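# Shelve the desk carton above its matching shelf label

## Task

Take the carton that sits on the desk and set it into the row of cartons on the wall shelf, on the empty shelf label whose part number matches it, covering that label completely. It must stand upright, lined up with its neighbours, with its own label turned toward the room. The cartons already there must stay where they were, neither moved nor rotated. The robot must not tip over or finish leaning, or the task fails. The result must hold without the robot's support at the end.

## Robot and tools

Robot: a Hello Robot Stretch 4 with a single arm. It has an omni-wheel base, a lift that rides up a mast, an arm that telescopes straight forward, a wrist with yaw, pitch and roll, and a two-finger gripper. It stands about 1.6 m tall, and the base rim lies within 0.23 m of the base origin.

Frames. The base frame sits on the floor under the base centre, with x forward, y left and z up. hand_pose is reported in this frame: a point between the open fingertips. With all wrist joints at zero its axes line up with the base frame. The printed value may be off. The odometry frame is the base frame as it was at the start of the scene. base_odometry counts wheel turns only, so slipping shows up as distance travelled. Heading runs from -3.142 to 3.142, positive to the left.

execute_actions(actions, cameras). actions is a list holding one action, or an empty list, which only reports state and images. An action contains "base", "joints" or both, and may add "pace" and "contact_limits". Alternatively it is {"end_of_arm": "enable_torque"} on its own, which re-powers any wrist or gripper motor that switched off; that motor then holds its current position. The parts of one action start together and may finish at different times.

"base" takes exactly one relative move measured from where the base last reported itself. translate_m is metres straight ahead, forward positive, range -2 to 2. strafe_m is metres sideways, left positive, range -2 to 2. rotate_rad is an in-place turn in radians, counter-clockwise from above positive, range -3.2 to 3.2.

"joints" is one object of absolute targets keyed by joint name, and you may include any subset. lift_m: 0 to 1.2 m (done within ±0.004). arm_m: extension, 0 to 0.55 m (±0.004). wrist_yaw_rad: -1.134 to 4.276 (±0.02); 0 faces forward, positive turns left, 3.14 is folded back, and above 3.4 the arm may block it. wrist_pitch_rad: -1.117 to 4.259 (±0.05); 0 is level and 1.57 points straight down. wrist_roll_rad: -1.117 to 4.259 (±0.02); at 0 the fingers are level, and positive rolls clockwise as seen from behind the gripper. gripper_m: fingertip gap in metres, -0.038 to 0.141; values below 0 press the tips together.

A joint target outside its range is clipped and the result reports it. Any other out-of-range value or unknown key rejects the whole call and nothing moves. Joints or the base left out of an action may still be driving toward an earlier target. No action lasts longer than 15 s.

pace is "slow", "default", "fast" or "max". The base reaches 0.1, 0.3, 0.4 or 0.6 m/s and 1, 2, 3 or 4 rad/s. Above lift 0.2 these limits drop with height, down to 0.3 m/s and 1 rad/s at 1.2. contact_limits {"arm_m": x} sets how hard the arm motion may push before it stops, from 0 (lightest) to 0.75; the default is 0.5.

cameras is a list of names: head_camera, head_left_camera, head_right_camera, wrist_camera, or "all". Omitted, null or ["all"] returns every camera; [] returns none. The "pictures" line gives the order of the images. head_camera looks ahead and down, so turn the base to look elsewhere. The head fisheyes look down more steeply and show the base and arm. wrist_camera looks along the fingers, with the fingertips near the bottom of the frame.

wait(seconds 0 to 10) commands nothing and returns the same state and images. zoom_image(camera, region [x0,y0,x1,y1]) returns a sharper crop of that camera's latest full image, in pixels from the top-left corner, at most 504x504. read_manual returns only licence texts. finished_scene(scene) ends the scene for good and reports whether the task succeeded. If any result reports a stop, the later execute_actions, wait and finished_scene calls in the same reply are skipped.

Result lines. base_status and joint_status say how each motion ended. done: reached the target; for the base this only means the wheels turned the commanded amount. off_target: stopped short and may still be pushing. contact_stop_at_<key>: blocked by something; that part goes slack, so a lift can sink under load and slack wheels can roll. limit_stop_at_<name>: a built-in limit stopped it. limit_stop_at_tilt means the robot leans more than 6 degrees, and the lift, arm and wheels go slack until the lean is reduced. limit_stop_at_own_body means a self-collision guard tripped; moving away from the body still works. torque_fault: a wrist or gripper motor overloaded and went limp, and it needs enable_torque. on_its_own describes anything you did not command; there, "held at" means the held target, not the actual position.

lidar_m gives 12 ranges in 30-degree sectors, the first straight ahead and continuing counter-clockwise (4th left, 7th behind, 10th right). "-" means nothing seen or closer than 0.25 m. It sees table tops but can miss glass and thin legs. wrist_depth_mm is a 7x7 grid of median depths, 100 to 2000 mm, listed from the top left. turned_by_wheels and turned_by_imu differing by more than about 0.1 rad suggests a collision or slip, and heading error is roughly their difference. base_tilt is in degrees, with forward and right positive, and carries about 1.5 degrees of fixed bias. motor_effort is a percentage of maximum, with the peak in brackets. It has bias and noise. A load in a level gripper pushes wrist_pitch effort away from 0, and positive wheel effort turns the base right.

Gripping. Command a gripper_m smaller than the object's width. Going lower squeezes harder and pulls the object toward the wrist. A firm grip shows as a change in gripper effort when the command is 0 or more. Neither the reading nor "done" confirms that you are holding something. Raise the lift if the fingertips snag on a surface.

Avoid the following. Turning or driving while holding more than 1 kg with arm_m above 0.2, especially at fast paces, since this can tip the robot. Strong pushes with a high gripper. Pressing the gripper against objects during base or arm moves, which causes torque faults. Tilting the gripper up (pitch below -0.2) while rolled (roll below -0.4 or above 4). Drops, slams, hard impacts, and knocking neighbouring cartons. To unfold at the start, send lift_m 0.4 with wrist_yaw_rad 0 in a single action.

Each tool is called as name(argument=value, ...), one argument or row to a line, values as JSON.

## Session

execute_actions(
  actions=[],
)

Scene clock: 0.00 s.
base_odometry: x=+0.000 y=+0.000 heading=+0.000 (m, m, rad; odometry frame)
turned_by_wheels: +0.000 (rad since the last result)
turned_by_imu: +0.000 (rad since the last result)
base_tilt: forward=+0.0 right=+0.3 (deg)
lidar_m: 1.89 1.90 2.14 1.83 1.80 2.47 1.80 1.86 1.85 1.50 1.49 1.72
base_status: not commanded
joint_positions: lift_m=+0.178 arm_m=+0.001 wrist_yaw_rad=+3.219 wrist_pitch_rad=-0.001 wrist_roll_rad=-0.014 gripper_m=+0.057
joint_status: not commanded
motor_effort: lift_m=+18 arm_m=+0 wrist_yaw_rad=+1 wrist_pitch_rad=-8 wrist_roll_rad=-1 gripper_m=-2 wheel_0=+0 wheel_1=+0 wheel_2=+0 (%)
hand_pose: x=-0.1225 y=+0.0649 z=+0.3566 quat_wxyz=(-0.039, +0.001, -0.007, +0.999) (m; base frame)
wrist_depth_mm: - - 138 - - - - / - - 136 - - - - / - - 131 242 - - - / - 113 137 - - - - / 189 - - - - - - / 206 1464 213 1576 221 1661 1661 / 207 960 917 163 904 976 1060
pictures: head_camera, head_left_camera, head_right_camera, wrist_camera
Images, in order (width x height): head_camera 420x560, head_left_camera 420x672, head_right_camera 420x672, wrist_camera 616x392.

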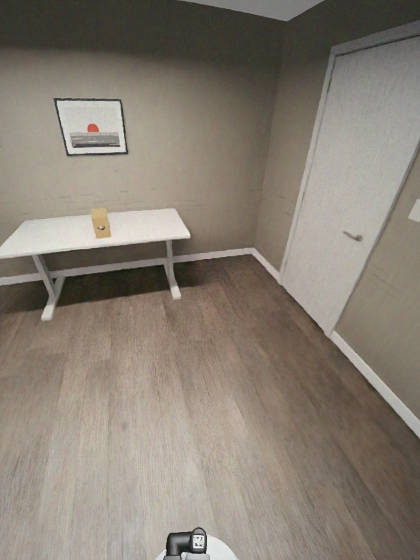

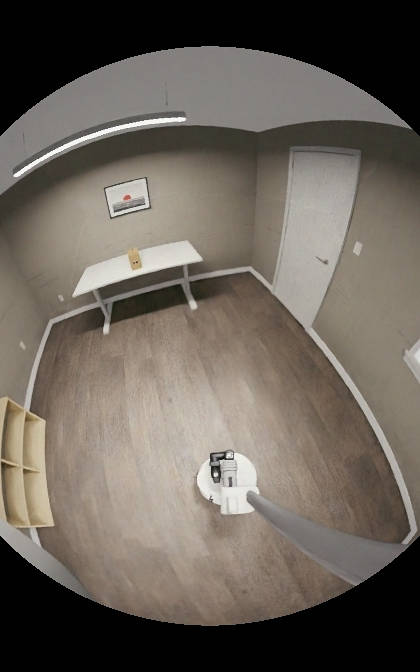

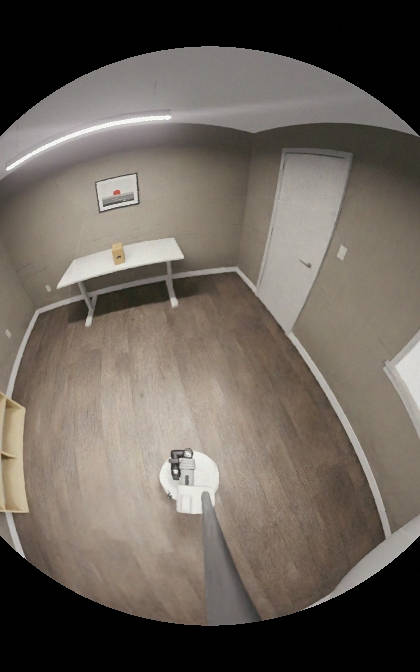

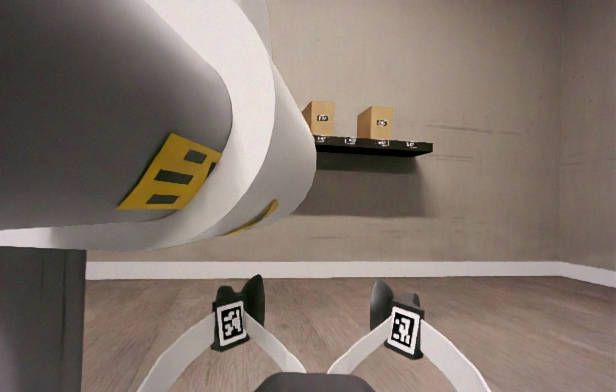

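execute_actions(
  actions=[
    {"base":{"rotate_rad":0.45},"joints":{"lift_m":0.7,"wrist_yaw_rad":0,"gripper_m":0.14}},
  ],
  cameras=["head_camera"],
)

execute_actions(
  actions=[
    {"base":{"translate_m":1.0}},
  ],
)

Scene clock: 10.23 s.
base_odometry: x=+0.000 y=+0.000 heading=+0.450 (m, m, rad; odometry frame)
turned_by_wheels: +0.450 (rad since the last result)
turned_by_imu: +0.452 (rad since the last result)
base_tilt: forward=+0.0 right=+0.3 (deg)
lidar_m: 1.89 2.08 1.86 1.80 2.41 1.83 1.81 1.96 1.49 1.48 1.68 1.92
base_status: done
joint_positions: lift_m=+0.700 arm_m=+0.001 wrist_yaw_rad=+0.001 wrist_pitch_rad=-0.001 wrist_roll_rad=-0.014 gripper_m=+0.140
joint_status: all done
motor_effort: lift_m=+23(24) arm_m=+0(0) wrist_yaw_rad=+0(4) wrist_pitch_rad=-8(8) wrist_roll_rad=-1(0) gripper_m=+1(1) wheel_0=+0(5) wheel_1=-1(7) wheel_2=+0(5) (%)
hand_pose: x=+0.4605 y=-0.0873 z=+0.8782 quat_wxyz=(+1.000, -0.007, -0.001, +0.000) (m; base frame)
wrist_depth_mm: - - - - - - - / - - - - - - - / - - - - - - - / - - - - - - - / - - - - - - - / - - - - - 215 - / - - - 149 - - -
pictures: head_camera
Images, in order (width x height): head_camera 420x560.

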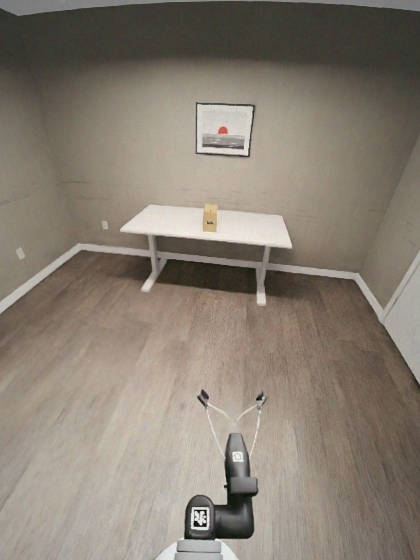

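Scene clock: 15.07 s.
base_odometry: x=+0.900 y=+0.435 heading=+0.450 (m, m, rad; odometry frame)
turned_by_wheels: +0.000 (rad since the last result)
turned_by_imu: +0.004 (rad since the last result)
base_tilt: forward=+0.0 right=+0.3 (deg)
lidar_m: 0.89 1.00 2.12 1.69 1.86 2.89 3.05 2.06 1.67 1.62 1.79 0.92
base_status: done
joint_positions: lift_m=+0.700 arm_m=+0.001 wrist_yaw_rad=+0.000 wrist_pitch_rad=-0.001 wrist_roll_rad=-0.014 gripper_m=+0.140
joint_status: not commanded
motor_effort: lift_m=+22(24) arm_m=+0(0) wrist_yaw_rad=+0(0) wrist_pitch_rad=-8(7) wrist_roll_rad=+0(0) gripper_m=+2(3) wheel_0=+1(7) wheel_1=+1(4) wheel_2=+2(9) (%)
hand_pose: x=+0.4604 y=-0.0873 z=+0.8783 quat_wxyz=(+1.000, -0.007, -0.001, +0.000) (m; base frame)
wrist_depth_mm: 1661 1618 1537 1464 1397 1366 1336 / 1661 1576 1537 1464 1430 1366 1336 / 1661 1576 1537 1499 1430 1366 1336 / 1708 1576 1537 1430 1430 1366 1308 / 1661 1576 1499 878 1397 1366 1308 / 917 741 768 798 820 214 854 / 1661 1576 1499 149 1397 640 917
pictures: head_camera, head_left_camera, head_right_camera, wrist_camera
Images, in order (width x height): head_camera 420x560, head_left_camera 420x672, head_right_camera 420x672, wrist_camera 616x392.

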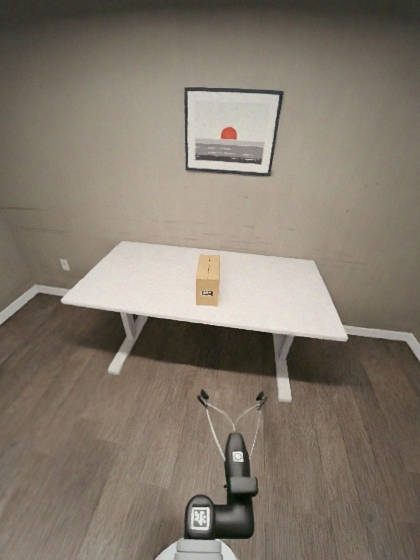

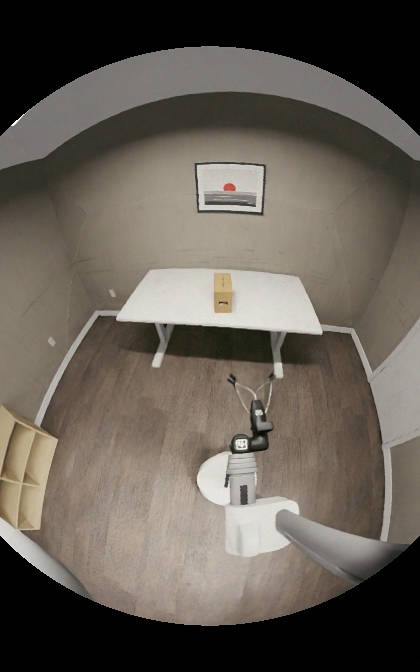

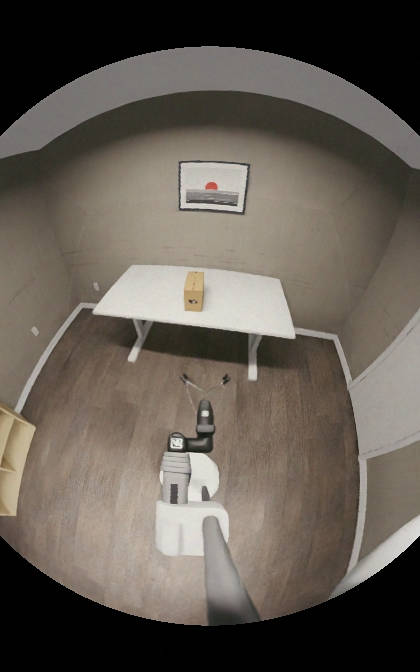

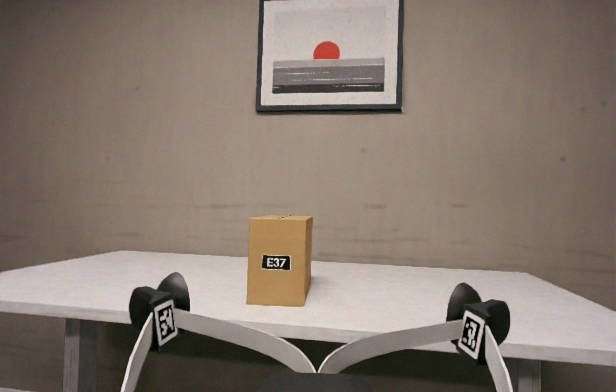

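execute_actions(
  actions=[
    {"base":{"strafe_m":0.06},"joints":{"lift_m":0.63,"arm_m":0.3}},
  ],
  cameras=["wrist_camera"],
)

Scene clock: 26.23 s.
base_odometry: x=+0.874 y=+0.489 heading=+0.450 (m, m, rad; odometry frame)
turned_by_wheels: +0.000 (rad since the last result)
turned_by_imu: +0.002 (rad since the last result)
base_tilt: forward=+0.0 right=+0.3 (deg)
lidar_m: 0.90 1.00 2.02 1.62 1.79 2.87 3.06 2.16 1.74 1.67 1.86 0.92
base_status: done
joint_positions: lift_m=+0.630 arm_m=+0.299 wrist_yaw_rad=+0.000 wrist_pitch_rad=-0.001 wrist_roll_rad=-0.014 gripper_m=+0.140
joint_status: all done
motor_effort: lift_m=+14(20) arm_m=+7(7) wrist_yaw_rad=+1(0) wrist_pitch_rad=-7(8) wrist_roll_rad=+0(0) gripper_m=+3(1) wheel_0=+2(2) wheel_1=+0(9) wheel_2=+1(4) (%)
hand_pose: x=+0.7582 y=-0.0874 z=+0.8090 quat_wxyz=(+1.000, -0.007, -0.001, +0.000) (m; base frame)
wrist_depth_mm: 1366 1308 1229 1182 1118 1098 1060 / 1366 1281 1229 1205 1160 1118 1060 / 1336 1281 1229 1182 1138 1098 1060 / 1336 1281 1229 504 1138 1118 1060 / 976 1025 1060 504 1118 1078 1042 / 492 424 504 500 544 214 569 / 854 1255 1205 149 373 362 359
pictures: wrist_camera
Images, in order (width x height): wrist_camera 616x392.

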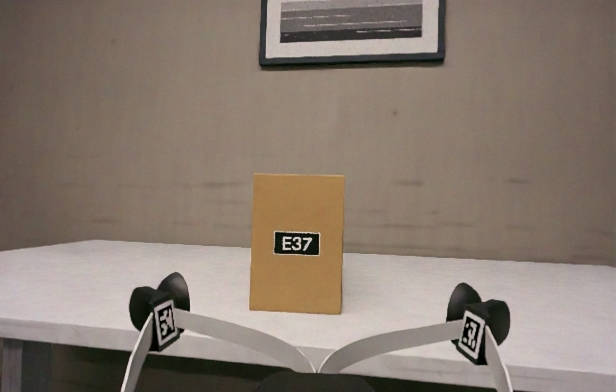

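execute_actions(
  actions=[
    {"base":{"translate_m":0.1},"joints":{"arm_m":0.5}},
  ],
  cameras=["wrist_camera","head_camera"],
)

Scene clock: 35.37 s.
base_odometry: x=+0.964 y=+0.533 heading=+0.451 (m, m, rad; odometry frame)
turned_by_wheels: +0.000 (rad since the last result)
turned_by_imu: +0.002 (rad since the last result)
base_tilt: forward=+0.1 right=+0.3 (deg)
lidar_m: 0.81 0.92 2.03 1.62 1.79 2.99 3.16 2.18 1.77 1.65 1.04 0.80
base_status: done
joint_positions: lift_m=+0.630 arm_m=+0.499 wrist_yaw_rad=+0.000 wrist_pitch_rad=-0.001 wrist_roll_rad=-0.014 gripper_m=+0.140
joint_status: all done
motor_effort: lift_m=+14(13) arm_m=+7(7) wrist_yaw_rad=+0(1) wrist_pitch_rad=-8(8) wrist_roll_rad=-2(0) gripper_m=+0(1) wheel_0=+0(6) wheel_1=+1(5) wheel_2=+1(6) (%)
hand_pose: x=+0.9582 y=-0.0874 z=+0.8090 quat_wxyz=(+1.000, -0.007, -0.001, +0.000) (m; base frame)
wrist_depth_mm: 1008 976 931 891 854 831 798 / 1008 960 917 891 854 831 788 / 1008 960 229 224 842 831 798 / 991 946 227 223 842 820 788 / 976 946 227 222 809 820 788 / 488 413 224 221 488 214 564 / 327 314 225 148 306 329 359
pictures: head_camera, wrist_camera
Images, in order (width x height): head_camera 420x560, wrist_camera 616x392.

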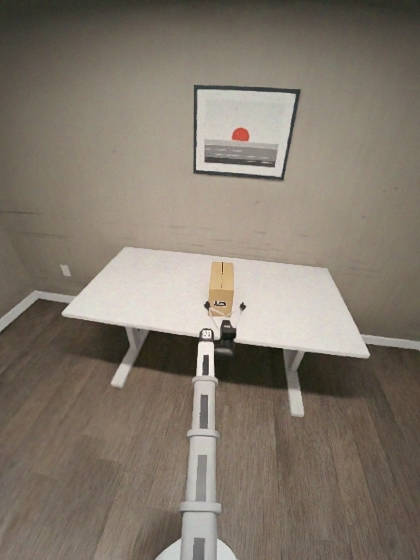

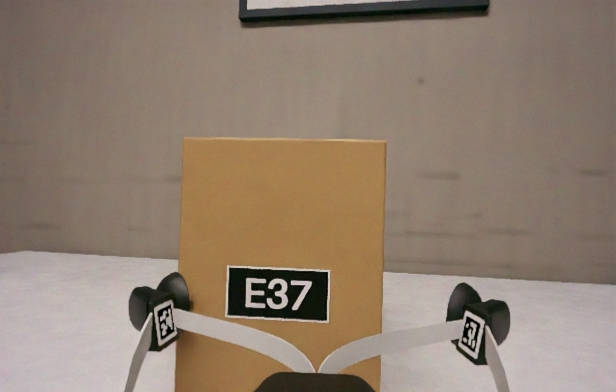

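Shift a bit left, then a little forward.

execute_actions(
  actions=[
    {"base":{"strafe_m":0.015}},
  ],
  cameras=[],
)

execute_actions(
  actions=[
    {"joints":{"arm_m":0.54}},
  ],
  cameras=["wrist_camera","head_camera"],
)

Scene clock: 45.63 s.
base_odometry: x=+0.958 y=+0.546 heading=+0.451 (m, m, rad; odometry frame)
turned_by_wheels: +0.000 (rad since the last result)
turned_by_imu: +0.001 (rad since the last result)
base_tilt: forward=+0.0 right=+0.3 (deg)
lidar_m: 0.81 0.86 2.02 1.60 1.77 2.98 3.16 2.22 1.76 1.67 1.08 0.83
base_status: done
joint_positions: lift_m=+0.630 arm_m=+0.499 wrist_yaw_rad=+0.000 wrist_pitch_rad=-0.001 wrist_roll_rad=-0.014 gripper_m=+0.140
joint_status: not commanded
motor_effort: lift_m=+14(13) arm_m=+7(7) wrist_yaw_rad=+1(1) wrist_pitch_rad=-8(8) wrist_roll_rad=+0(1) gripper_m=+0(1) wheel_0=+1(5) wheel_1=+1(8) wheel_2=+0(1) (%)
hand_pose: x=+0.9582 y=-0.0874 z=+0.8090 quat_wxyz=(+1.000, -0.007, -0.001, +0.000) (m; base frame)
wrist_depth_mm: 1008 946 931 891 854 820 798 / 991 960 931 891 854 820 798 / 1008 960 917 225 831 820 788 / 991 946 228 224 220 820 788 / 991 946 227 224 220 820 788 / 488 413 225 222 218 214 569 / 327 312 225 149 218 329 359
pictures: none
No camera images: the call's "cameras" was empty. Leave "cameras" out to get every camera's image.

Scene clock: 46.57 s.
base_odometry: x=+0.958 y=+0.546 heading=+0.451 (m, m, rad; odometry frame)
turned_by_wheels: +0.000 (rad since the last result)
turned_by_imu: +0.000 (rad since the last result)
base_tilt: forward=+0.0 right=+0.3 (deg)
lidar_m: 0.82 0.89 2.02 1.62 1.75 2.96 3.15 2.20 1.77 1.69 1.05 0.85
base_status: not commanded
joint_positions: lift_m=+0.630 arm_m=+0.539 wrist_yaw_rad=+0.000 wrist_pitch_rad=-0.001 wrist_roll_rad=-0.014 gripper_m=+0.140
joint_status: all done
motor_effort: lift_m=+14(13) arm_m=+7(7) wrist_yaw_rad=+1(1) wrist_pitch_rad=-8(7) wrist_roll_rad=-1(0) gripper_m=+0(0) wheel_0=+1(1) wheel_1=+1(1) wheel_2=-1(0) (%)
hand_pose: x=+0.9982 y=-0.0874 z=+0.8090 quat_wxyz=(+1.000, -0.007, -0.001, +0.000) (m; base frame)
wrist_depth_mm: 960 931 891 854 820 788 759 / 960 931 878 854 820 788 768 / 960 931 196 191 189 788 759 / 960 917 195 190 187 778 759 / 931 904 194 190 186 788 759 / 488 415 192 189 185 219 569 / 325 314 193 148 183 330 359
pictures: head_camera, wrist_camera
Images, in order (width x height): head_camera 420x560, wrist_camera 616x392.

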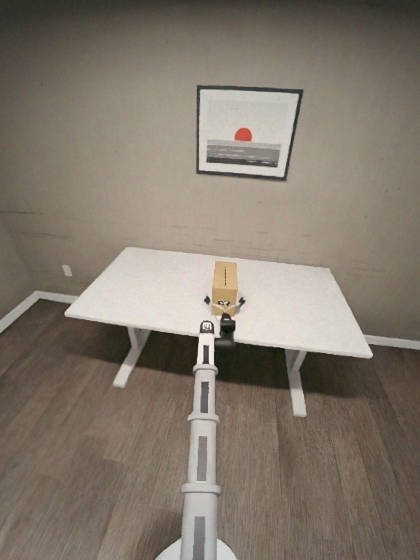

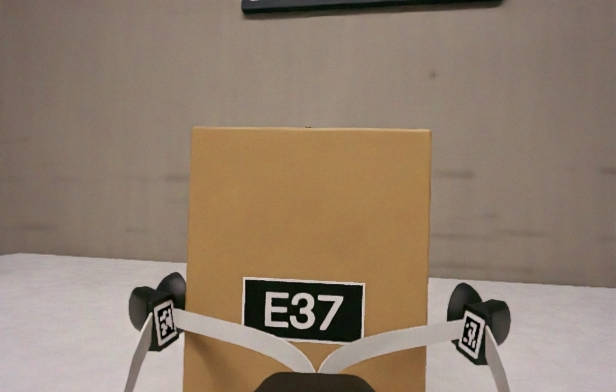

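execute_actions(
  actions=[
    {"joints":{"gripper_m":0.08}},
  ],
  cameras=[],
)

execute_actions(
  actions=[
    {"joints":{"lift_m":0.7}},
  ],
  cameras=[],
)

execute_actions(
  actions=[
    {"joints":{"arm_m":0.1}},
  ],
  cameras=["wrist_camera"],
)

Scene clock: 55.63 s.
base_odometry: x=+0.958 y=+0.546 heading=+0.451 (m, m, rad; odometry frame)
turned_by_wheels: +0.000 (rad since the last result)
turned_by_imu: +0.001 (rad since the last result)
base_tilt: forward=+0.0 right=+0.3 (deg)
lidar_m: 0.82 0.92 2.03 1.63 1.74 2.99 3.16 2.20 1.77 1.70 1.08 0.83
base_status: not commanded
joint_positions: lift_m=+0.630 arm_m=+0.539 wrist_yaw_rad=+0.000 wrist_pitch_rad=-0.001 wrist_roll_rad=-0.014 gripper_m=+0.080
joint_status: all done
motor_effort: lift_m=+14(13) arm_m=+7(7) wrist_yaw_rad=+1(1) wrist_pitch_rad=-8(7) wrist_roll_rad=+0(1) gripper_m=-16(12) wheel_0=+1(1) wheel_1=+1(1) wheel_2=+0(0) (%)
hand_pose: x=+0.9982 y=-0.0874 z=+0.8090 quat_wxyz=(+1.000, -0.007, -0.001, +0.000) (m; base frame)
wrist_depth_mm: 976 931 878 854 831 788 759 / 960 917 878 854 809 788 759 / 960 917 187 185 183 788 768 / 960 917 186 185 182 778 759 / 946 904 186 183 182 778 750 / 488 496 185 183 181 504 569 / 325 294 185 182 180 183 359
pictures: none
No camera images: the call's "cameras" was empty. Leave "cameras" out to get every camera's image.

Scene clock: 56.87 s.
base_odometry: x=+0.958 y=+0.546 heading=+0.451 (m, m, rad; odometry frame)
turned_by_wheels: +0.000 (rad since the last result)
turned_by_imu: +0.000 (rad since the last result)
base_tilt: forward=+0.0 right=+0.3 (deg)
lidar_m: 0.82 0.87 2.04 1.62 1.77 2.95 3.15 2.21 1.78 1.68 1.05 0.83
base_status: not commanded
joint_positions: lift_m=+0.700 arm_m=+0.539 wrist_yaw_rad=+0.000 wrist_pitch_rad=+0.000 wrist_roll_rad=-0.014 gripper_m=+0.080
joint_status: all done
motor_effort: lift_m=+23(24) arm_m=+7(7) wrist_yaw_rad=+1(1) wrist_pitch_rad=-12(12) wrist_roll_rad=+0(0) gripper_m=-14(13) wheel_0=+1(1) wheel_1=+1(1) wheel_2=+0(0) (%)
hand_pose: x=+0.9982 y=-0.0874 z=+0.8777 quat_wxyz=(+1.000, -0.007, +0.000, +0.000) (m; base frame)
wrist_depth_mm: 960 931 878 842 809 778 768 / 960 917 891 842 820 788 759 / 946 917 197 195 193 778 759 / 960 917 193 191 189 788 750 / 960 917 190 187 185 788 759 / 715 723 186 184 182 732 750 / 480 433 182 181 178 183 530
pictures: none
No camera images: the call's "cameras" was empty. Leave "cameras" out to get every camera's image.

Scene clock: 59.27 s.
base_odometry: x=+0.958 y=+0.546 heading=+0.451 (m, m, rad; odometry frame)
turned_by_wheels: +0.000 (rad since the last result)
turned_by_imu: +0.001 (rad since the last result)
base_tilt: forward=+0.0 right=+0.3 (deg)
lidar_m: 0.48 0.89 2.03 1.64 1.77 2.99 3.15 2.21 1.77 1.70 1.07 0.56
base_status: not commanded
joint_positions: lift_m=+0.700 arm_m=+0.101 wrist_yaw_rad=+0.000 wrist_pitch_rad=+0.001 wrist_roll_rad=-0.014 gripper_m=+0.080
joint_status: all done
motor_effort: lift_m=+24(23) arm_m=-7(8) wrist_yaw_rad=+1(1) wrist_pitch_rad=-13(14) wrist_roll_rad=+1(1) gripper_m=-14(14) wheel_0=+1(1) wheel_1=+1(1) wheel_2=+0(1) (%)
hand_pose: x=+0.5606 y=-0.0874 z=+0.8776 quat_wxyz=(+1.000, -0.007, +0.000, +0.000) (m; base frame)
wrist_depth_mm: 1464 1397 1336 1255 1229 1205 1160 / 1464 1397 1366 1281 1229 1182 1160 / 1430 1397 198 195 192 1182 1138 / 1430 1397 193 191 189 1205 1138 / 1430 1366 190 187 186 1182 1138 / 723 732 186 184 182 741 842 / 931 530 183 181 178 183 535
pictures: wrist_camera
Images, in order (width x height): wrist_camera 616x392.

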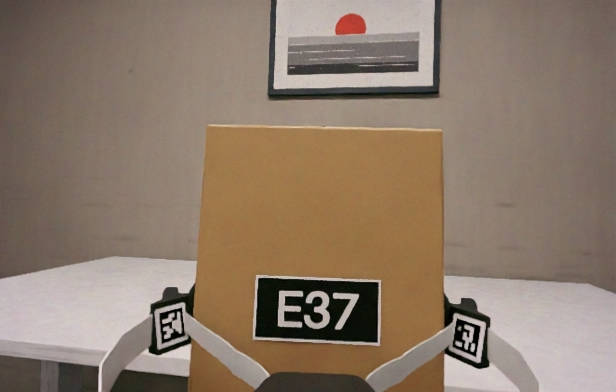

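execute_actions(
  actions=[
    {"base":{"rotate_rad":2.69}},
  ],
  cameras=["head_camera"],
)

Scene clock: 67.60 s.
base_odometry: x=+0.958 y=+0.546 heading=+3.141 (m, m, rad; odometry frame)
turned_by_wheels: +2.690 (rad since the last result)
turned_by_imu: +2.691 (rad since the last result)
base_tilt: forward=+0.0 right=+0.3 (deg)
lidar_m: 0.51 2.88 2.08 1.74 1.68 0.99 0.83 0.81 0.94 1.99 1.62 0.57
base_status: done
joint_positions: lift_m=+0.700 arm_m=+0.101 wrist_yaw_rad=+0.000 wrist_pitch_rad=+0.001 wrist_roll_rad=-0.014 gripper_m=+0.080
joint_status: not commanded
motor_effort: lift_m=+23(23) arm_m=-7(7) wrist_yaw_rad=+0(0) wrist_pitch_rad=-13(13) wrist_roll_rad=+0(0) gripper_m=-13(13) wheel_0=+1(7) wheel_1=+1(6) wheel_2=-1(8) (%)
hand_pose: x=+0.5606 y=-0.0873 z=+0.8777 quat_wxyz=(+1.000, -0.007, +0.000, +0.000) (m; base frame)
wrist_depth_mm: - - - - - - 1983 / - - - - - - 1983 / - - 197 195 193 - 1921 / - - 193 191 189 - 1921 / - - 190 187 185 - 1921 / - - 186 184 182 - 1921 / - 1921 183 181 178 184 1499
pictures: head_camera
Images, in order (width x height): head_camera 420x560.

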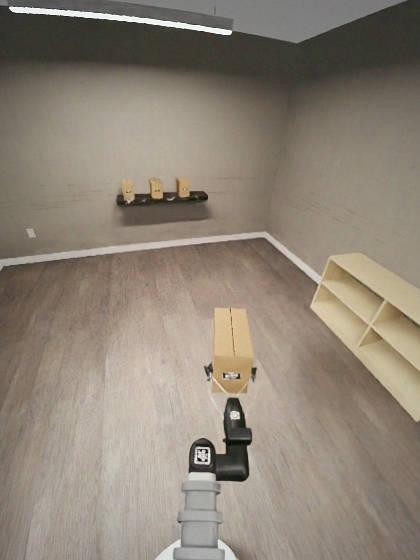

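execute_actions(
  actions=[
    {"base":{"translate_m":1.7}},
  ],
  cameras=["head_camera"],
)

Scene clock: 88.37 s.
base_odometry: x=-0.742 y=+0.547 heading=+3.141 (m, m, rad; odometry frame)
turned_by_wheels: +0.000 (rad since the last result)
turned_by_imu: +0.006 (rad since the last result)
base_tilt: forward=+0.0 right=+0.3 (deg)
lidar_m: 0.50 1.27 1.43 2.27 2.25 2.58 3.22 2.44 1.32 1.09 1.44 0.55
base_status: done
joint_positions: lift_m=+0.700 arm_m=+0.101 wrist_yaw_rad=+0.000 wrist_pitch_rad=+0.001 wrist_roll_rad=-0.014 gripper_m=+0.080
joint_status: not commanded
motor_effort: lift_m=+22(23) arm_m=-7(7) wrist_yaw_rad=+1(1) wrist_pitch_rad=-13(13) wrist_roll_rad=-1(1) gripper_m=-15(17) wheel_0=+0(5) wheel_1=+1(5) wheel_2=+2(8) (%)
hand_pose: x=+0.5606 y=-0.0873 z=+0.8777 quat_wxyz=(+1.000, -0.007, +0.000, +0.000) (m; base frame)
wrist_depth_mm: 1098 1160 1229 1308 1397 1499 1430 / 1098 1160 1229 1308 1397 1537 1430 / 1078 1160 197 195 193 1499 1397 / 1078 1138 193 191 189 1499 1397 / 878 931 190 187 186 1499 1397 / 1098 1138 186 184 182 1499 1397 / 1098 1138 183 181 178 184 1366
pictures: head_camera
Images, in order (width x height): head_camera 420x560.

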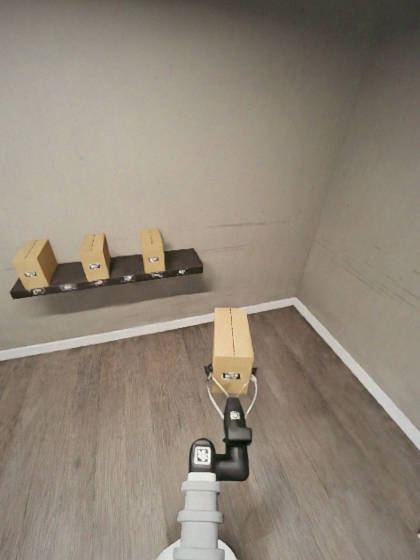

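execute_actions(
  actions=[
    {"base":{"rotate_rad":0.27}},
  ],
  cameras=["head_camera"],
)

Scene clock: 96.20 s.
base_odometry: x=-0.742 y=+0.547 heading=-2.872 (m, m, rad; odometry frame)
turned_by_wheels: +0.270 (rad since the last result)
turned_by_imu: +0.271 (rad since the last result)
base_tilt: forward=+0.0 right=+0.3 (deg)
lidar_m: 0.50 1.32 2.10 2.25 2.32 2.61 3.22 1.65 1.12 1.10 1.50 0.52
base_status: done
joint_positions: lift_m=+0.700 arm_m=+0.101 wrist_yaw_rad=+0.000 wrist_pitch_rad=+0.001 wrist_roll_rad=-0.014 gripper_m=+0.080
joint_status: not commanded
motor_effort: lift_m=+22(22) arm_m=-7(7) wrist_yaw_rad=+0(1) wrist_pitch_rad=-13(13) wrist_roll_rad=-1(1) gripper_m=-15(14) wheel_0=+0(6) wheel_1=+0(5) wheel_2=+1(8) (%)
hand_pose: x=+0.5606 y=-0.0873 z=+0.8777 quat_wxyz=(+1.000, -0.007, +0.000, +0.000) (m; base frame)
wrist_depth_mm: 1205 1229 1229 1205 1205 1255 1229 / 1229 1205 1229 1229 1229 1229 1229 / 1229 1205 197 195 193 1229 1255 / 1008 1205 193 191 189 1229 1229 / 960 960 190 187 186 1205 1229 / 1205 1205 187 185 182 1205 1229 / 1205 1205 182 181 178 183 1229
pictures: head_camera
Images, in order (width x height): head_camera 420x560.

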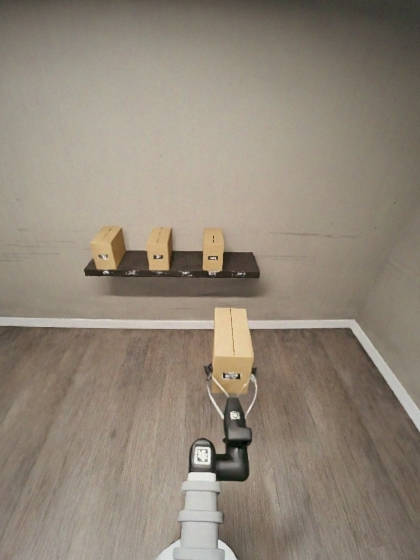

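Squared up. Get closer to read labels.

execute_actions(
  actions=[
    {"base":{"translate_m":0.5}},
  ],
  cameras=["head_camera","wrist_camera"],
)

zoom_image(
  camera="head_camera",
  region=[60, 230, 360, 380],
)

Scene clock: 106.10 s.
base_odometry: x=-1.224 y=+0.414 heading=-2.872 (m, m, rad; odometry frame)
turned_by_wheels: +0.000 (rad since the last result)
turned_by_imu: +0.003 (rad since the last result)
base_tilt: forward=+0.0 right=+0.3 (deg)
lidar_m: 0.51 0.81 1.07 2.26 2.32 3.13 3.77 1.62 1.27 1.44 1.47 0.54
base_status: done
joint_positions: lift_m=+0.700 arm_m=+0.101 wrist_yaw_rad=+0.000 wrist_pitch_rad=+0.001 wrist_roll_rad=-0.014 gripper_m=+0.080
joint_status: not commanded
motor_effort: lift_m=+22(22) arm_m=-7(7) wrist_yaw_rad=+1(0) wrist_pitch_rad=-13(13) wrist_roll_rad=-1(1) gripper_m=-14(18) wheel_0=+0(6) wheel_1=+1(5) wheel_2=+2(8) (%)
hand_pose: x=+0.5606 y=-0.0874 z=+0.8777 quat_wxyz=(+1.000, -0.007, +0.000, +0.000) (m; base frame)
wrist_depth_mm: 723 715 732 723 732 732 732 / 715 723 715 723 732 732 732 / 723 723 197 195 193 732 732 / 469 723 194 191 189 732 732 / 466 723 190 188 186 723 732 / 466 525 186 184 182 723 723 / 459 459 183 181 178 183 723
pictures: head_camera, wrist_camera
Images, in order (width x height): head_camera 420x560, wrist_camera 616x392.

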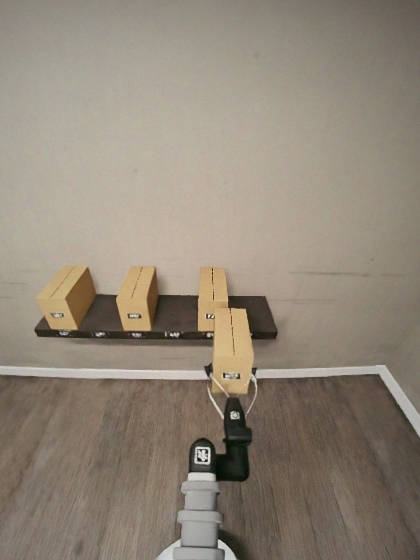

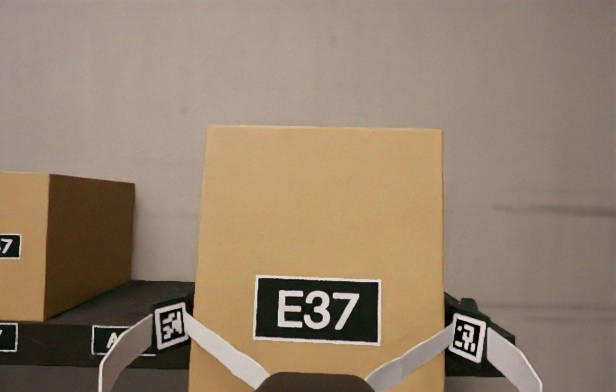

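Region (60, 230, 360, 380) of head_camera's 420x560 image, scaled by 1.680, with more detail than that image has.

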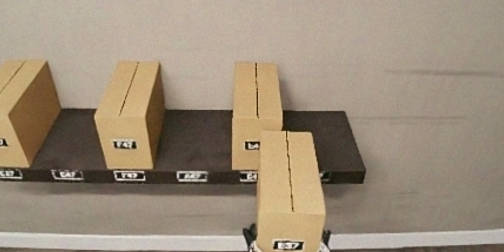

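execute_actions(
  actions=[
    {"base":{"strafe_m":0.06},"joints":{"lift_m":0.72,"wrist_pitch_rad":0.25}},
  ],
  cameras=["wrist_camera"],
)

Scene clock: 115.90 s.
base_odometry: x=-1.208 y=+0.356 heading=-2.872 (m, m, rad; odometry frame)
turned_by_wheels: +0.000 (rad since the last result)
turned_by_imu: +0.001 (rad since the last result)
base_tilt: forward=+0.0 right=+0.3 (deg)
lidar_m: 0.47 0.79 1.39 2.22 2.26 3.05 3.79 1.69 1.33 1.49 1.54 0.83
base_status: done
joint_positions: lift_m=+0.720 arm_m=+0.101 wrist_yaw_rad=+0.000 wrist_pitch_rad=+0.254 wrist_roll_rad=-0.014 gripper_m=+0.080
joint_status: all done
motor_effort: lift_m=+24(22) arm_m=-7(7) wrist_yaw_rad=+1(1) wrist_pitch_rad=-11(16) wrist_roll_rad=-1(1) gripper_m=-16(14) wheel_0=+1(6) wheel_1=+0(8) wheel_2=+1(1) (%)
hand_pose: x=+0.5514 y=-0.0874 z=+0.8254 quat_wxyz=(+0.992, -0.007, +0.126, +0.001) (m; base frame)
wrist_depth_mm: 654 654 661 661 661 661 661 / 442 668 683 442 676 683 683 / 452 564 691 208 207 699 707 / 466 525 203 200 199 723 732 / 477 477 195 193 191 484 741 / 778 768 187 185 184 768 788 / 809 809 180 179 175 179 820
pictures: wrist_camera
Images, in order (width x height): wrist_camera 616x392.

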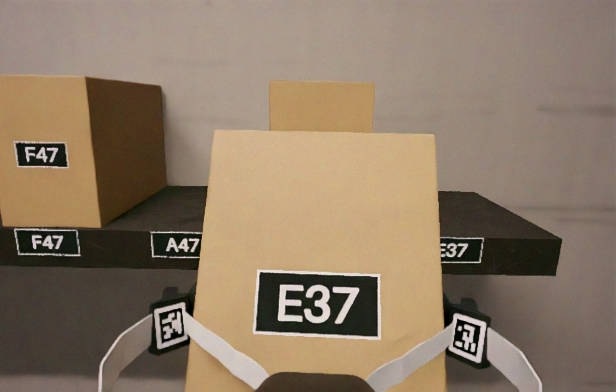

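zoom_image(
  camera="wrist_camera",
  region=[400, 200, 520, 290],
)

Region (400, 200, 520, 290) of wrist_camera's 616x392 image, scaled by 4.200; it fills the top 378 rows of this view, and the rest is white.

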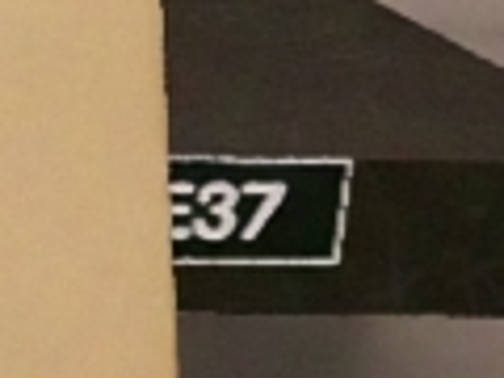

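Checking slot 2's label before choosing.

execute_actions(
  actions=[
    {"base":{"strafe_m":0.2}},
  ],
  cameras=["wrist_camera","head_camera"],
)

Scene clock: 142.50 s.
base_odometry: x=-1.155 y=+0.163 heading=-2.872 (m, m, rad; odometry frame)
turned_by_wheels: +0.000 (rad since the last result)
turned_by_imu: +0.002 (rad since the last result)
base_tilt: forward=+0.1 right=+0.3 (deg)
lidar_m: 0.49 0.79 1.40 2.04 2.08 2.80 3.79 2.03 1.49 1.68 1.55 0.79
base_status: done
joint_positions: lift_m=+0.720 arm_m=+0.101 wrist_yaw_rad=+0.000 wrist_pitch_rad=+0.254 wrist_roll_rad=-0.014 gripper_m=+0.080
joint_status: not commanded
motor_effort: lift_m=+24(24) arm_m=-7(7) wrist_yaw_rad=+1(1) wrist_pitch_rad=-12(12) wrist_roll_rad=+0(1) gripper_m=-14(15) wheel_0=+0(8) wheel_1=+0(9) wheel_2=+0(2) (%)
hand_pose: x=+0.5514 y=-0.0874 z=+0.8254 quat_wxyz=(+0.992, -0.007, +0.126, +0.001) (m; base frame)
wrist_depth_mm: 647 647 647 654 647 647 647 / 621 661 433 668 668 661 668 / 564 699 436 208 206 442 691 / 539 634 204 200 198 455 668 / 466 469 196 193 190 469 473 / 768 759 188 185 184 759 768 / 798 798 179 179 175 180 809
pictures: head_camera, wrist_camera
Images, in order (width x height): head_camera 420x560, wrist_camera 616x392.

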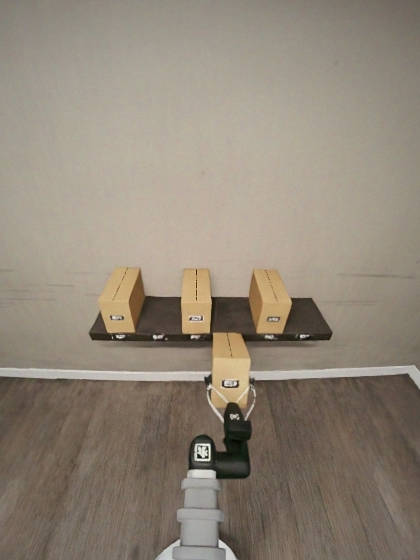

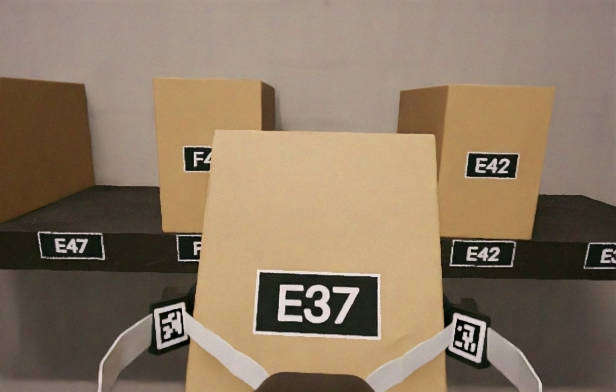

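zoom_image(
  camera="wrist_camera",
  region=[500, 220, 616, 290],
)

Region (500, 220, 616, 290) of wrist_camera's 616x392 image, scaled by 4.345; it fills the top 304 rows of this view, and the rest is white.

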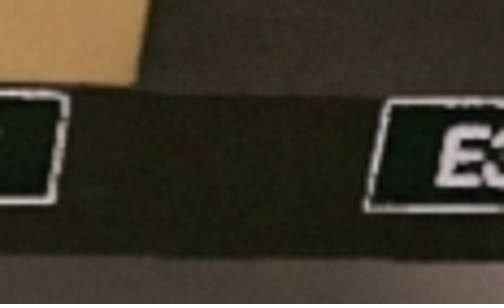

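execute_actions(
  actions=[
    {"base":{"strafe_m":0.15}},
  ],
  cameras=["wrist_camera"],
)

Scene clock: 193.30 s.
base_odometry: x=-1.115 y=+0.019 heading=-2.872 (m, m, rad; odometry frame)
turned_by_wheels: +0.000 (rad since the last result)
turned_by_imu: +0.002 (rad since the last result)
base_tilt: forward=+0.0 right=+0.3 (deg)
lidar_m: 0.50 0.77 1.41 1.85 1.93 2.62 3.82 2.25 1.60 1.84 1.55 0.81
base_status: done
joint_positions: lift_m=+0.720 arm_m=+0.101 wrist_yaw_rad=+0.000 wrist_pitch_rad=+0.254 wrist_roll_rad=-0.014 gripper_m=+0.080
joint_status: not commanded
motor_effort: lift_m=+24(24) arm_m=-7(7) wrist_yaw_rad=+1(1) wrist_pitch_rad=-12(13) wrist_roll_rad=-1(2) gripper_m=-15(13) wheel_0=+0(9) wheel_1=+0(8) wheel_2=+0(0) (%)
hand_pose: x=+0.5514 y=-0.0874 z=+0.8254 quat_wxyz=(+0.992, -0.007, +0.126, +0.001) (m; base frame)
wrist_depth_mm: 640 640 647 647 640 647 647 / 424 603 668 661 654 661 654 / 436 517 683 208 206 676 452 / 449 512 204 200 198 621 459 / 455 466 196 192 191 466 466 / 759 750 188 185 184 759 768 / 788 778 179 179 175 179 798
pictures: wrist_camera
Images, in order (width x height): wrist_camera 616x392.

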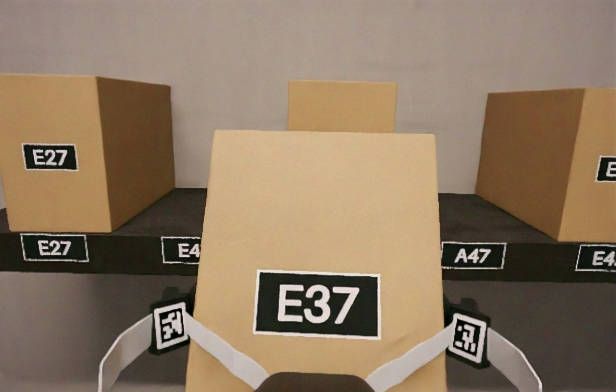

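execute_actions(
  actions=[
    {"base":{"strafe_m":-0.515},"joints":{"lift_m":0.75,"wrist_pitch_rad":0.0}},
  ],
  cameras=["wrist_camera"],
)

Scene clock: 206.53 s.
base_odometry: x=-1.252 y=+0.515 heading=-2.872 (m, m, rad; odometry frame)
turned_by_wheels: +0.000 (rad since the last result)
turned_by_imu: +0.001 (rad since the last result)
base_tilt: forward=+0.0 right=+0.3 (deg)
lidar_m: 0.52 0.81 1.08 2.38 2.44 3.25 3.76 1.46 1.14 1.33 1.35 1.11
base_status: done
joint_positions: lift_m=+0.750 arm_m=+0.101 wrist_yaw_rad=+0.000 wrist_pitch_rad=+0.004 wrist_roll_rad=-0.014 gripper_m=+0.080
joint_status: all done
motor_effort: lift_m=+23(26) arm_m=-7(7) wrist_yaw_rad=+1(1) wrist_pitch_rad=-13(18) wrist_roll_rad=+0(1) gripper_m=-14(14) wheel_0=+0(9) wheel_1=+0(8) wheel_2=+0(1) (%)
hand_pose: x=+0.5606 y=-0.0874 z=+0.9266 quat_wxyz=(+1.000, -0.007, +0.002, +0.000) (m; base frame)
wrist_depth_mm: 723 732 732 732 732 741 741 / 715 732 723 732 732 732 732 / 723 732 723 210 208 732 741 / 723 723 204 201 199 732 732 / 621 723 196 193 191 732 732 / 597 473 188 185 184 732 732 / 462 466 179 179 174 179 723
pictures: wrist_camera
Images, in order (width x height): wrist_camera 616x392.

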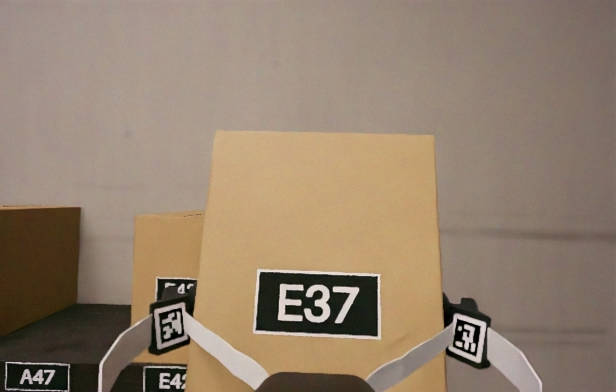

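execute_actions(
  actions=[
    {"joints":{"arm_m":0.37,"wrist_pitch_rad":-0.15}, "pace":"slow"},
  ],
  cameras=["wrist_camera","head_camera"],
)

Scene clock: 225.33 s.
base_odometry: x=-1.252 y=+0.515 heading=-2.872 (m, m, rad; odometry frame)
turned_by_wheels: +0.000 (rad since the last result)
turned_by_imu: +0.002 (rad since the last result)
base_tilt: forward=+0.0 right=+0.2 (deg)
lidar_m: 0.76 0.80 1.05 2.39 2.44 3.26 3.77 1.47 1.14 1.31 1.36 1.12
base_status: not commanded
joint_positions: lift_m=+0.750 arm_m=+0.369 wrist_yaw_rad=+0.000 wrist_pitch_rad=-0.146 wrist_roll_rad=-0.014 gripper_m=+0.080
joint_status: all done
motor_effort: lift_m=+23(24) arm_m=+7(7) wrist_yaw_rad=+1(1) wrist_pitch_rad=-13(16) wrist_roll_rad=+0(1) gripper_m=-15(15) wheel_0=+0(0) wheel_1=+0(0) wheel_2=+0(1) (%)
hand_pose: x=+0.8251 y=-0.0874 z=+0.9698 quat_wxyz=(+0.997, -0.007, -0.073, -0.001) (m; base frame)
wrist_depth_mm: 508 508 512 517 517 517 521 / 496 496 500 500 500 504 508 / 480 484 484 210 208 496 496 / 473 473 204 201 199 484 480 / 462 462 196 193 191 469 473 / 211 220 188 186 184 459 459 / 203 205 179 179 175 179 449
pictures: head_camera, wrist_camera
Images, in order (width x height): head_camera 420x560, wrist_camera 616x392.

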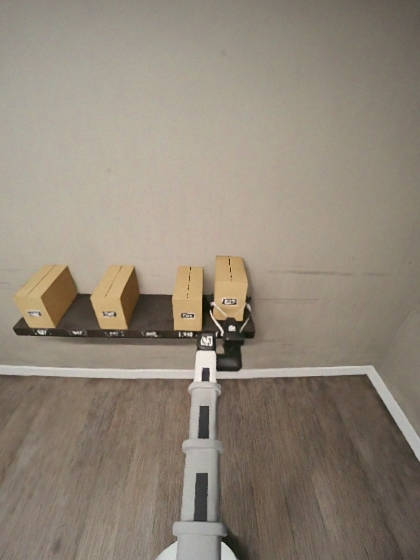

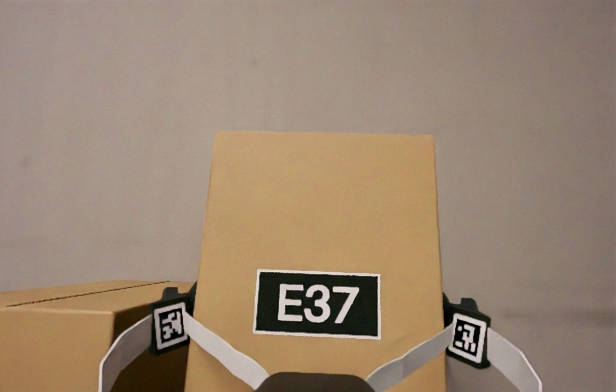

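execute_actions(
  actions=[
    {"joints":{"arm_m":0.39,"lift_m":0.68}, "pace":"slow"},
  ],
  cameras=["wrist_camera"],
)

Scene clock: 239.60 s.
base_odometry: x=-1.252 y=+0.515 heading=-2.872 (m, m, rad; odometry frame)
turned_by_wheels: +0.000 (rad since the last result)
turned_by_imu: +0.001 (rad since the last result)
base_tilt: forward=+0.0 right=+0.3 (deg)
lidar_m: 0.78 0.80 1.09 2.40 2.46 3.26 3.78 1.46 1.15 1.32 1.38 1.10
base_status: not commanded
joint_positions: lift_m=+0.680 arm_m=+0.389 wrist_yaw_rad=+0.000 wrist_pitch_rad=-0.146 wrist_roll_rad=-0.014 gripper_m=+0.080
joint_status: all done
motor_effort: lift_m=+14(21) arm_m=+7(7) wrist_yaw_rad=+1(1) wrist_pitch_rad=-12(13) wrist_roll_rad=+0(1) gripper_m=-15(13) wheel_0=+0(0) wheel_1=+0(0) wheel_2=+1(1) (%)
hand_pose: x=+0.8450 y=-0.0874 z=+0.9007 quat_wxyz=(+0.997, -0.007, -0.073, -0.001) (m; base frame)
wrist_depth_mm: 484 488 492 492 492 496 496 / 473 477 477 480 480 484 484 / 466 462 462 208 206 469 473 / 197 243 204 200 198 462 462 / 193 227 196 192 190 449 452 / 189 200 187 186 183 439 442 / 184 201 179 179 175 180 433
pictures: wrist_camera
Images, in order (width x height): wrist_camera 616x392.

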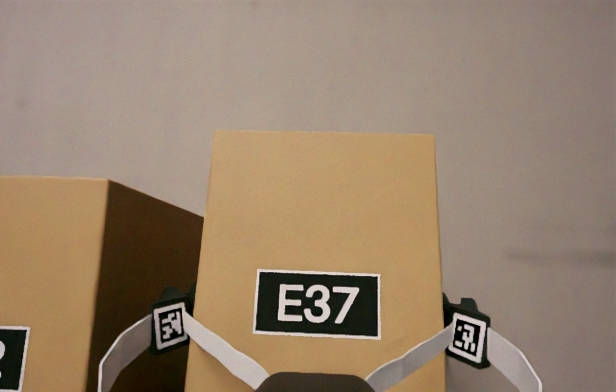

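execute_actions(
  actions=[
    {"joints":{"lift_m":0.66}, "pace":"slow"},
  ],
  cameras=["wrist_camera"],
)

Scene clock: 247.33 s.
base_odometry: x=-1.252 y=+0.515 heading=-2.872 (m, m, rad; odometry frame)
turned_by_wheels: +0.000 (rad since the last result)
turned_by_imu: +0.001 (rad since the last result)
base_tilt: forward=+0.0 right=+0.3 (deg)
lidar_m: 0.78 0.81 1.07 2.40 2.48 3.26 3.76 1.49 1.13 1.31 1.36 1.11
base_status: not commanded
joint_positions: lift_m=+0.660 arm_m=+0.389 wrist_yaw_rad=+0.000 wrist_pitch_rad=-0.148 wrist_roll_rad=-0.014 gripper_m=+0.080
joint_status: all done
motor_effort: lift_m=+13(12) arm_m=+7(7) wrist_yaw_rad=+1(1) wrist_pitch_rad=-8(12) wrist_roll_rad=-1(1) gripper_m=-12(17) wheel_0=+0(0) wheel_1=+0(0) wheel_2=+0(0) (%)
hand_pose: x=+0.8450 y=-0.0874 z=+0.8810 quat_wxyz=(+0.997, -0.007, -0.074, -0.001) (m; base frame)
wrist_depth_mm: 484 484 492 492 496 496 500 / 473 477 477 480 484 484 484 / 466 466 459 202 200 473 473 / 198 224 199 197 194 462 462 / 193 226 193 190 189 449 452 / 189 200 187 185 183 439 442 / 184 202 181 180 177 183 430
pictures: wrist_camera
Images, in order (width x height): wrist_camera 616x392.

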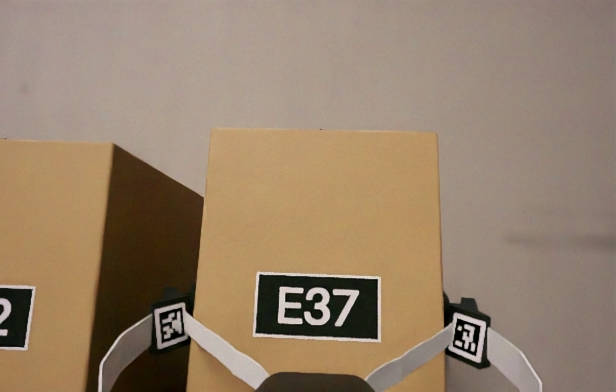

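Pitch effort dropped: it is resting. Release and retract.

execute_actions(
  actions=[
    {"joints":{"gripper_m":0.135}},
  ],
  cameras=[],
)

execute_actions(
  actions=[
    {"joints":{"arm_m":0.05,"wrist_pitch_rad":0.25}},
  ],
  cameras=["wrist_camera","head_camera"],
)

Scene clock: 264.30 s.
base_odometry: x=-1.252 y=+0.515 heading=-2.872 (m, m, rad; odometry frame)
turned_by_wheels: +0.000 (rad since the last result)
turned_by_imu: +0.001 (rad since the last result)
base_tilt: forward=+0.0 right=+0.3 (deg)
lidar_m: 0.77 0.81 1.08 2.40 2.46 3.25 3.78 1.47 1.16 1.32 1.37 1.12
base_status: not commanded
joint_positions: lift_m=+0.660 arm_m=+0.389 wrist_yaw_rad=-0.001 wrist_pitch_rad=-0.147 wrist_roll_rad=-0.014 gripper_m=+0.135
joint_status: all done
motor_effort: lift_m=+14(14) arm_m=+7(7) wrist_yaw_rad=+3(9) wrist_pitch_rad=-8(14) wrist_roll_rad=-1(0) gripper_m=+1(8) wheel_0=+0(0) wheel_1=+0(0) wheel_2=-1(0) (%)
hand_pose: x=+0.8450 y=-0.0876 z=+0.8809 quat_wxyz=(+0.997, -0.007, -0.074, -0.001) (m; base frame)
wrist_depth_mm: 488 488 488 492 496 496 496 / 473 477 480 480 484 488 484 / 462 466 469 469 469 473 473 / 198 225 206 204 203 462 466 / 193 228 200 199 198 449 452 / 189 201 195 194 194 217 442 / 184 203 190 152 189 427 430
pictures: none
No camera images: the call's "cameras" was empty. Leave "cameras" out to get every camera's image.

Scene clock: 266.43 s.
base_odometry: x=-1.252 y=+0.515 heading=-2.872 (m, m, rad; odometry frame)
turned_by_wheels: +0.000 (rad since the last result)
turned_by_imu: +0.001 (rad since the last result)
base_tilt: forward=+0.0 right=+0.3 (deg)
lidar_m: 0.76 0.81 1.06 2.40 2.47 3.25 3.77 1.46 1.14 1.32 1.35 1.10
base_status: not commanded
joint_positions: lift_m=+0.660 arm_m=+0.051 wrist_yaw_rad=+0.000 wrist_pitch_rad=+0.252 wrist_roll_rad=-0.014 gripper_m=+0.135
joint_status: all done
motor_effort: lift_m=+19(18) arm_m=-7(11) wrist_yaw_rad=+1(9) wrist_pitch_rad=-8(98) wrist_roll_rad=-2(16) gripper_m=-2(2) wheel_0=+0(1) wheel_1=+0(1) wheel_2=+0(3) (%)
hand_pose: x=+0.5015 y=-0.0874 z=+0.7662 quat_wxyz=(+0.992, -0.007, +0.126, +0.001) (m; base frame)
wrist_depth_mm: 699 707 707 707 707 715 715 / 609 732 496 496 732 741 732 / 603 750 512 512 759 768 768 / 521 525 521 521 564 788 788 / 809 809 809 809 820 820 820 / 842 831 831 842 842 218 842 / 878 866 878 152 878 878 878
pictures: head_camera, wrist_camera
Images, in order (width x height): head_camera 420x560, wrist_camera 616x392.

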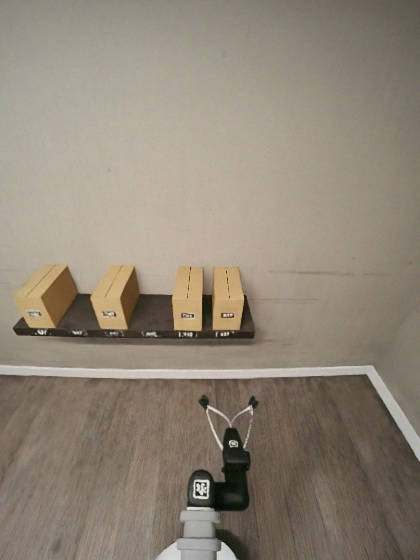

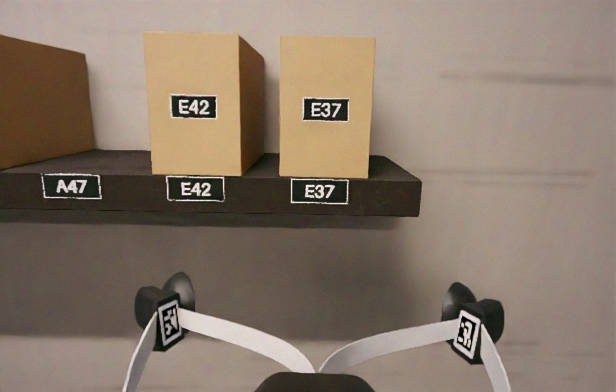

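The carton stands upright over the E37 label, in line with the others, and none of the other cartons moved.

finished_scene(
  scene=1,
)

The scene is finished: the task was done.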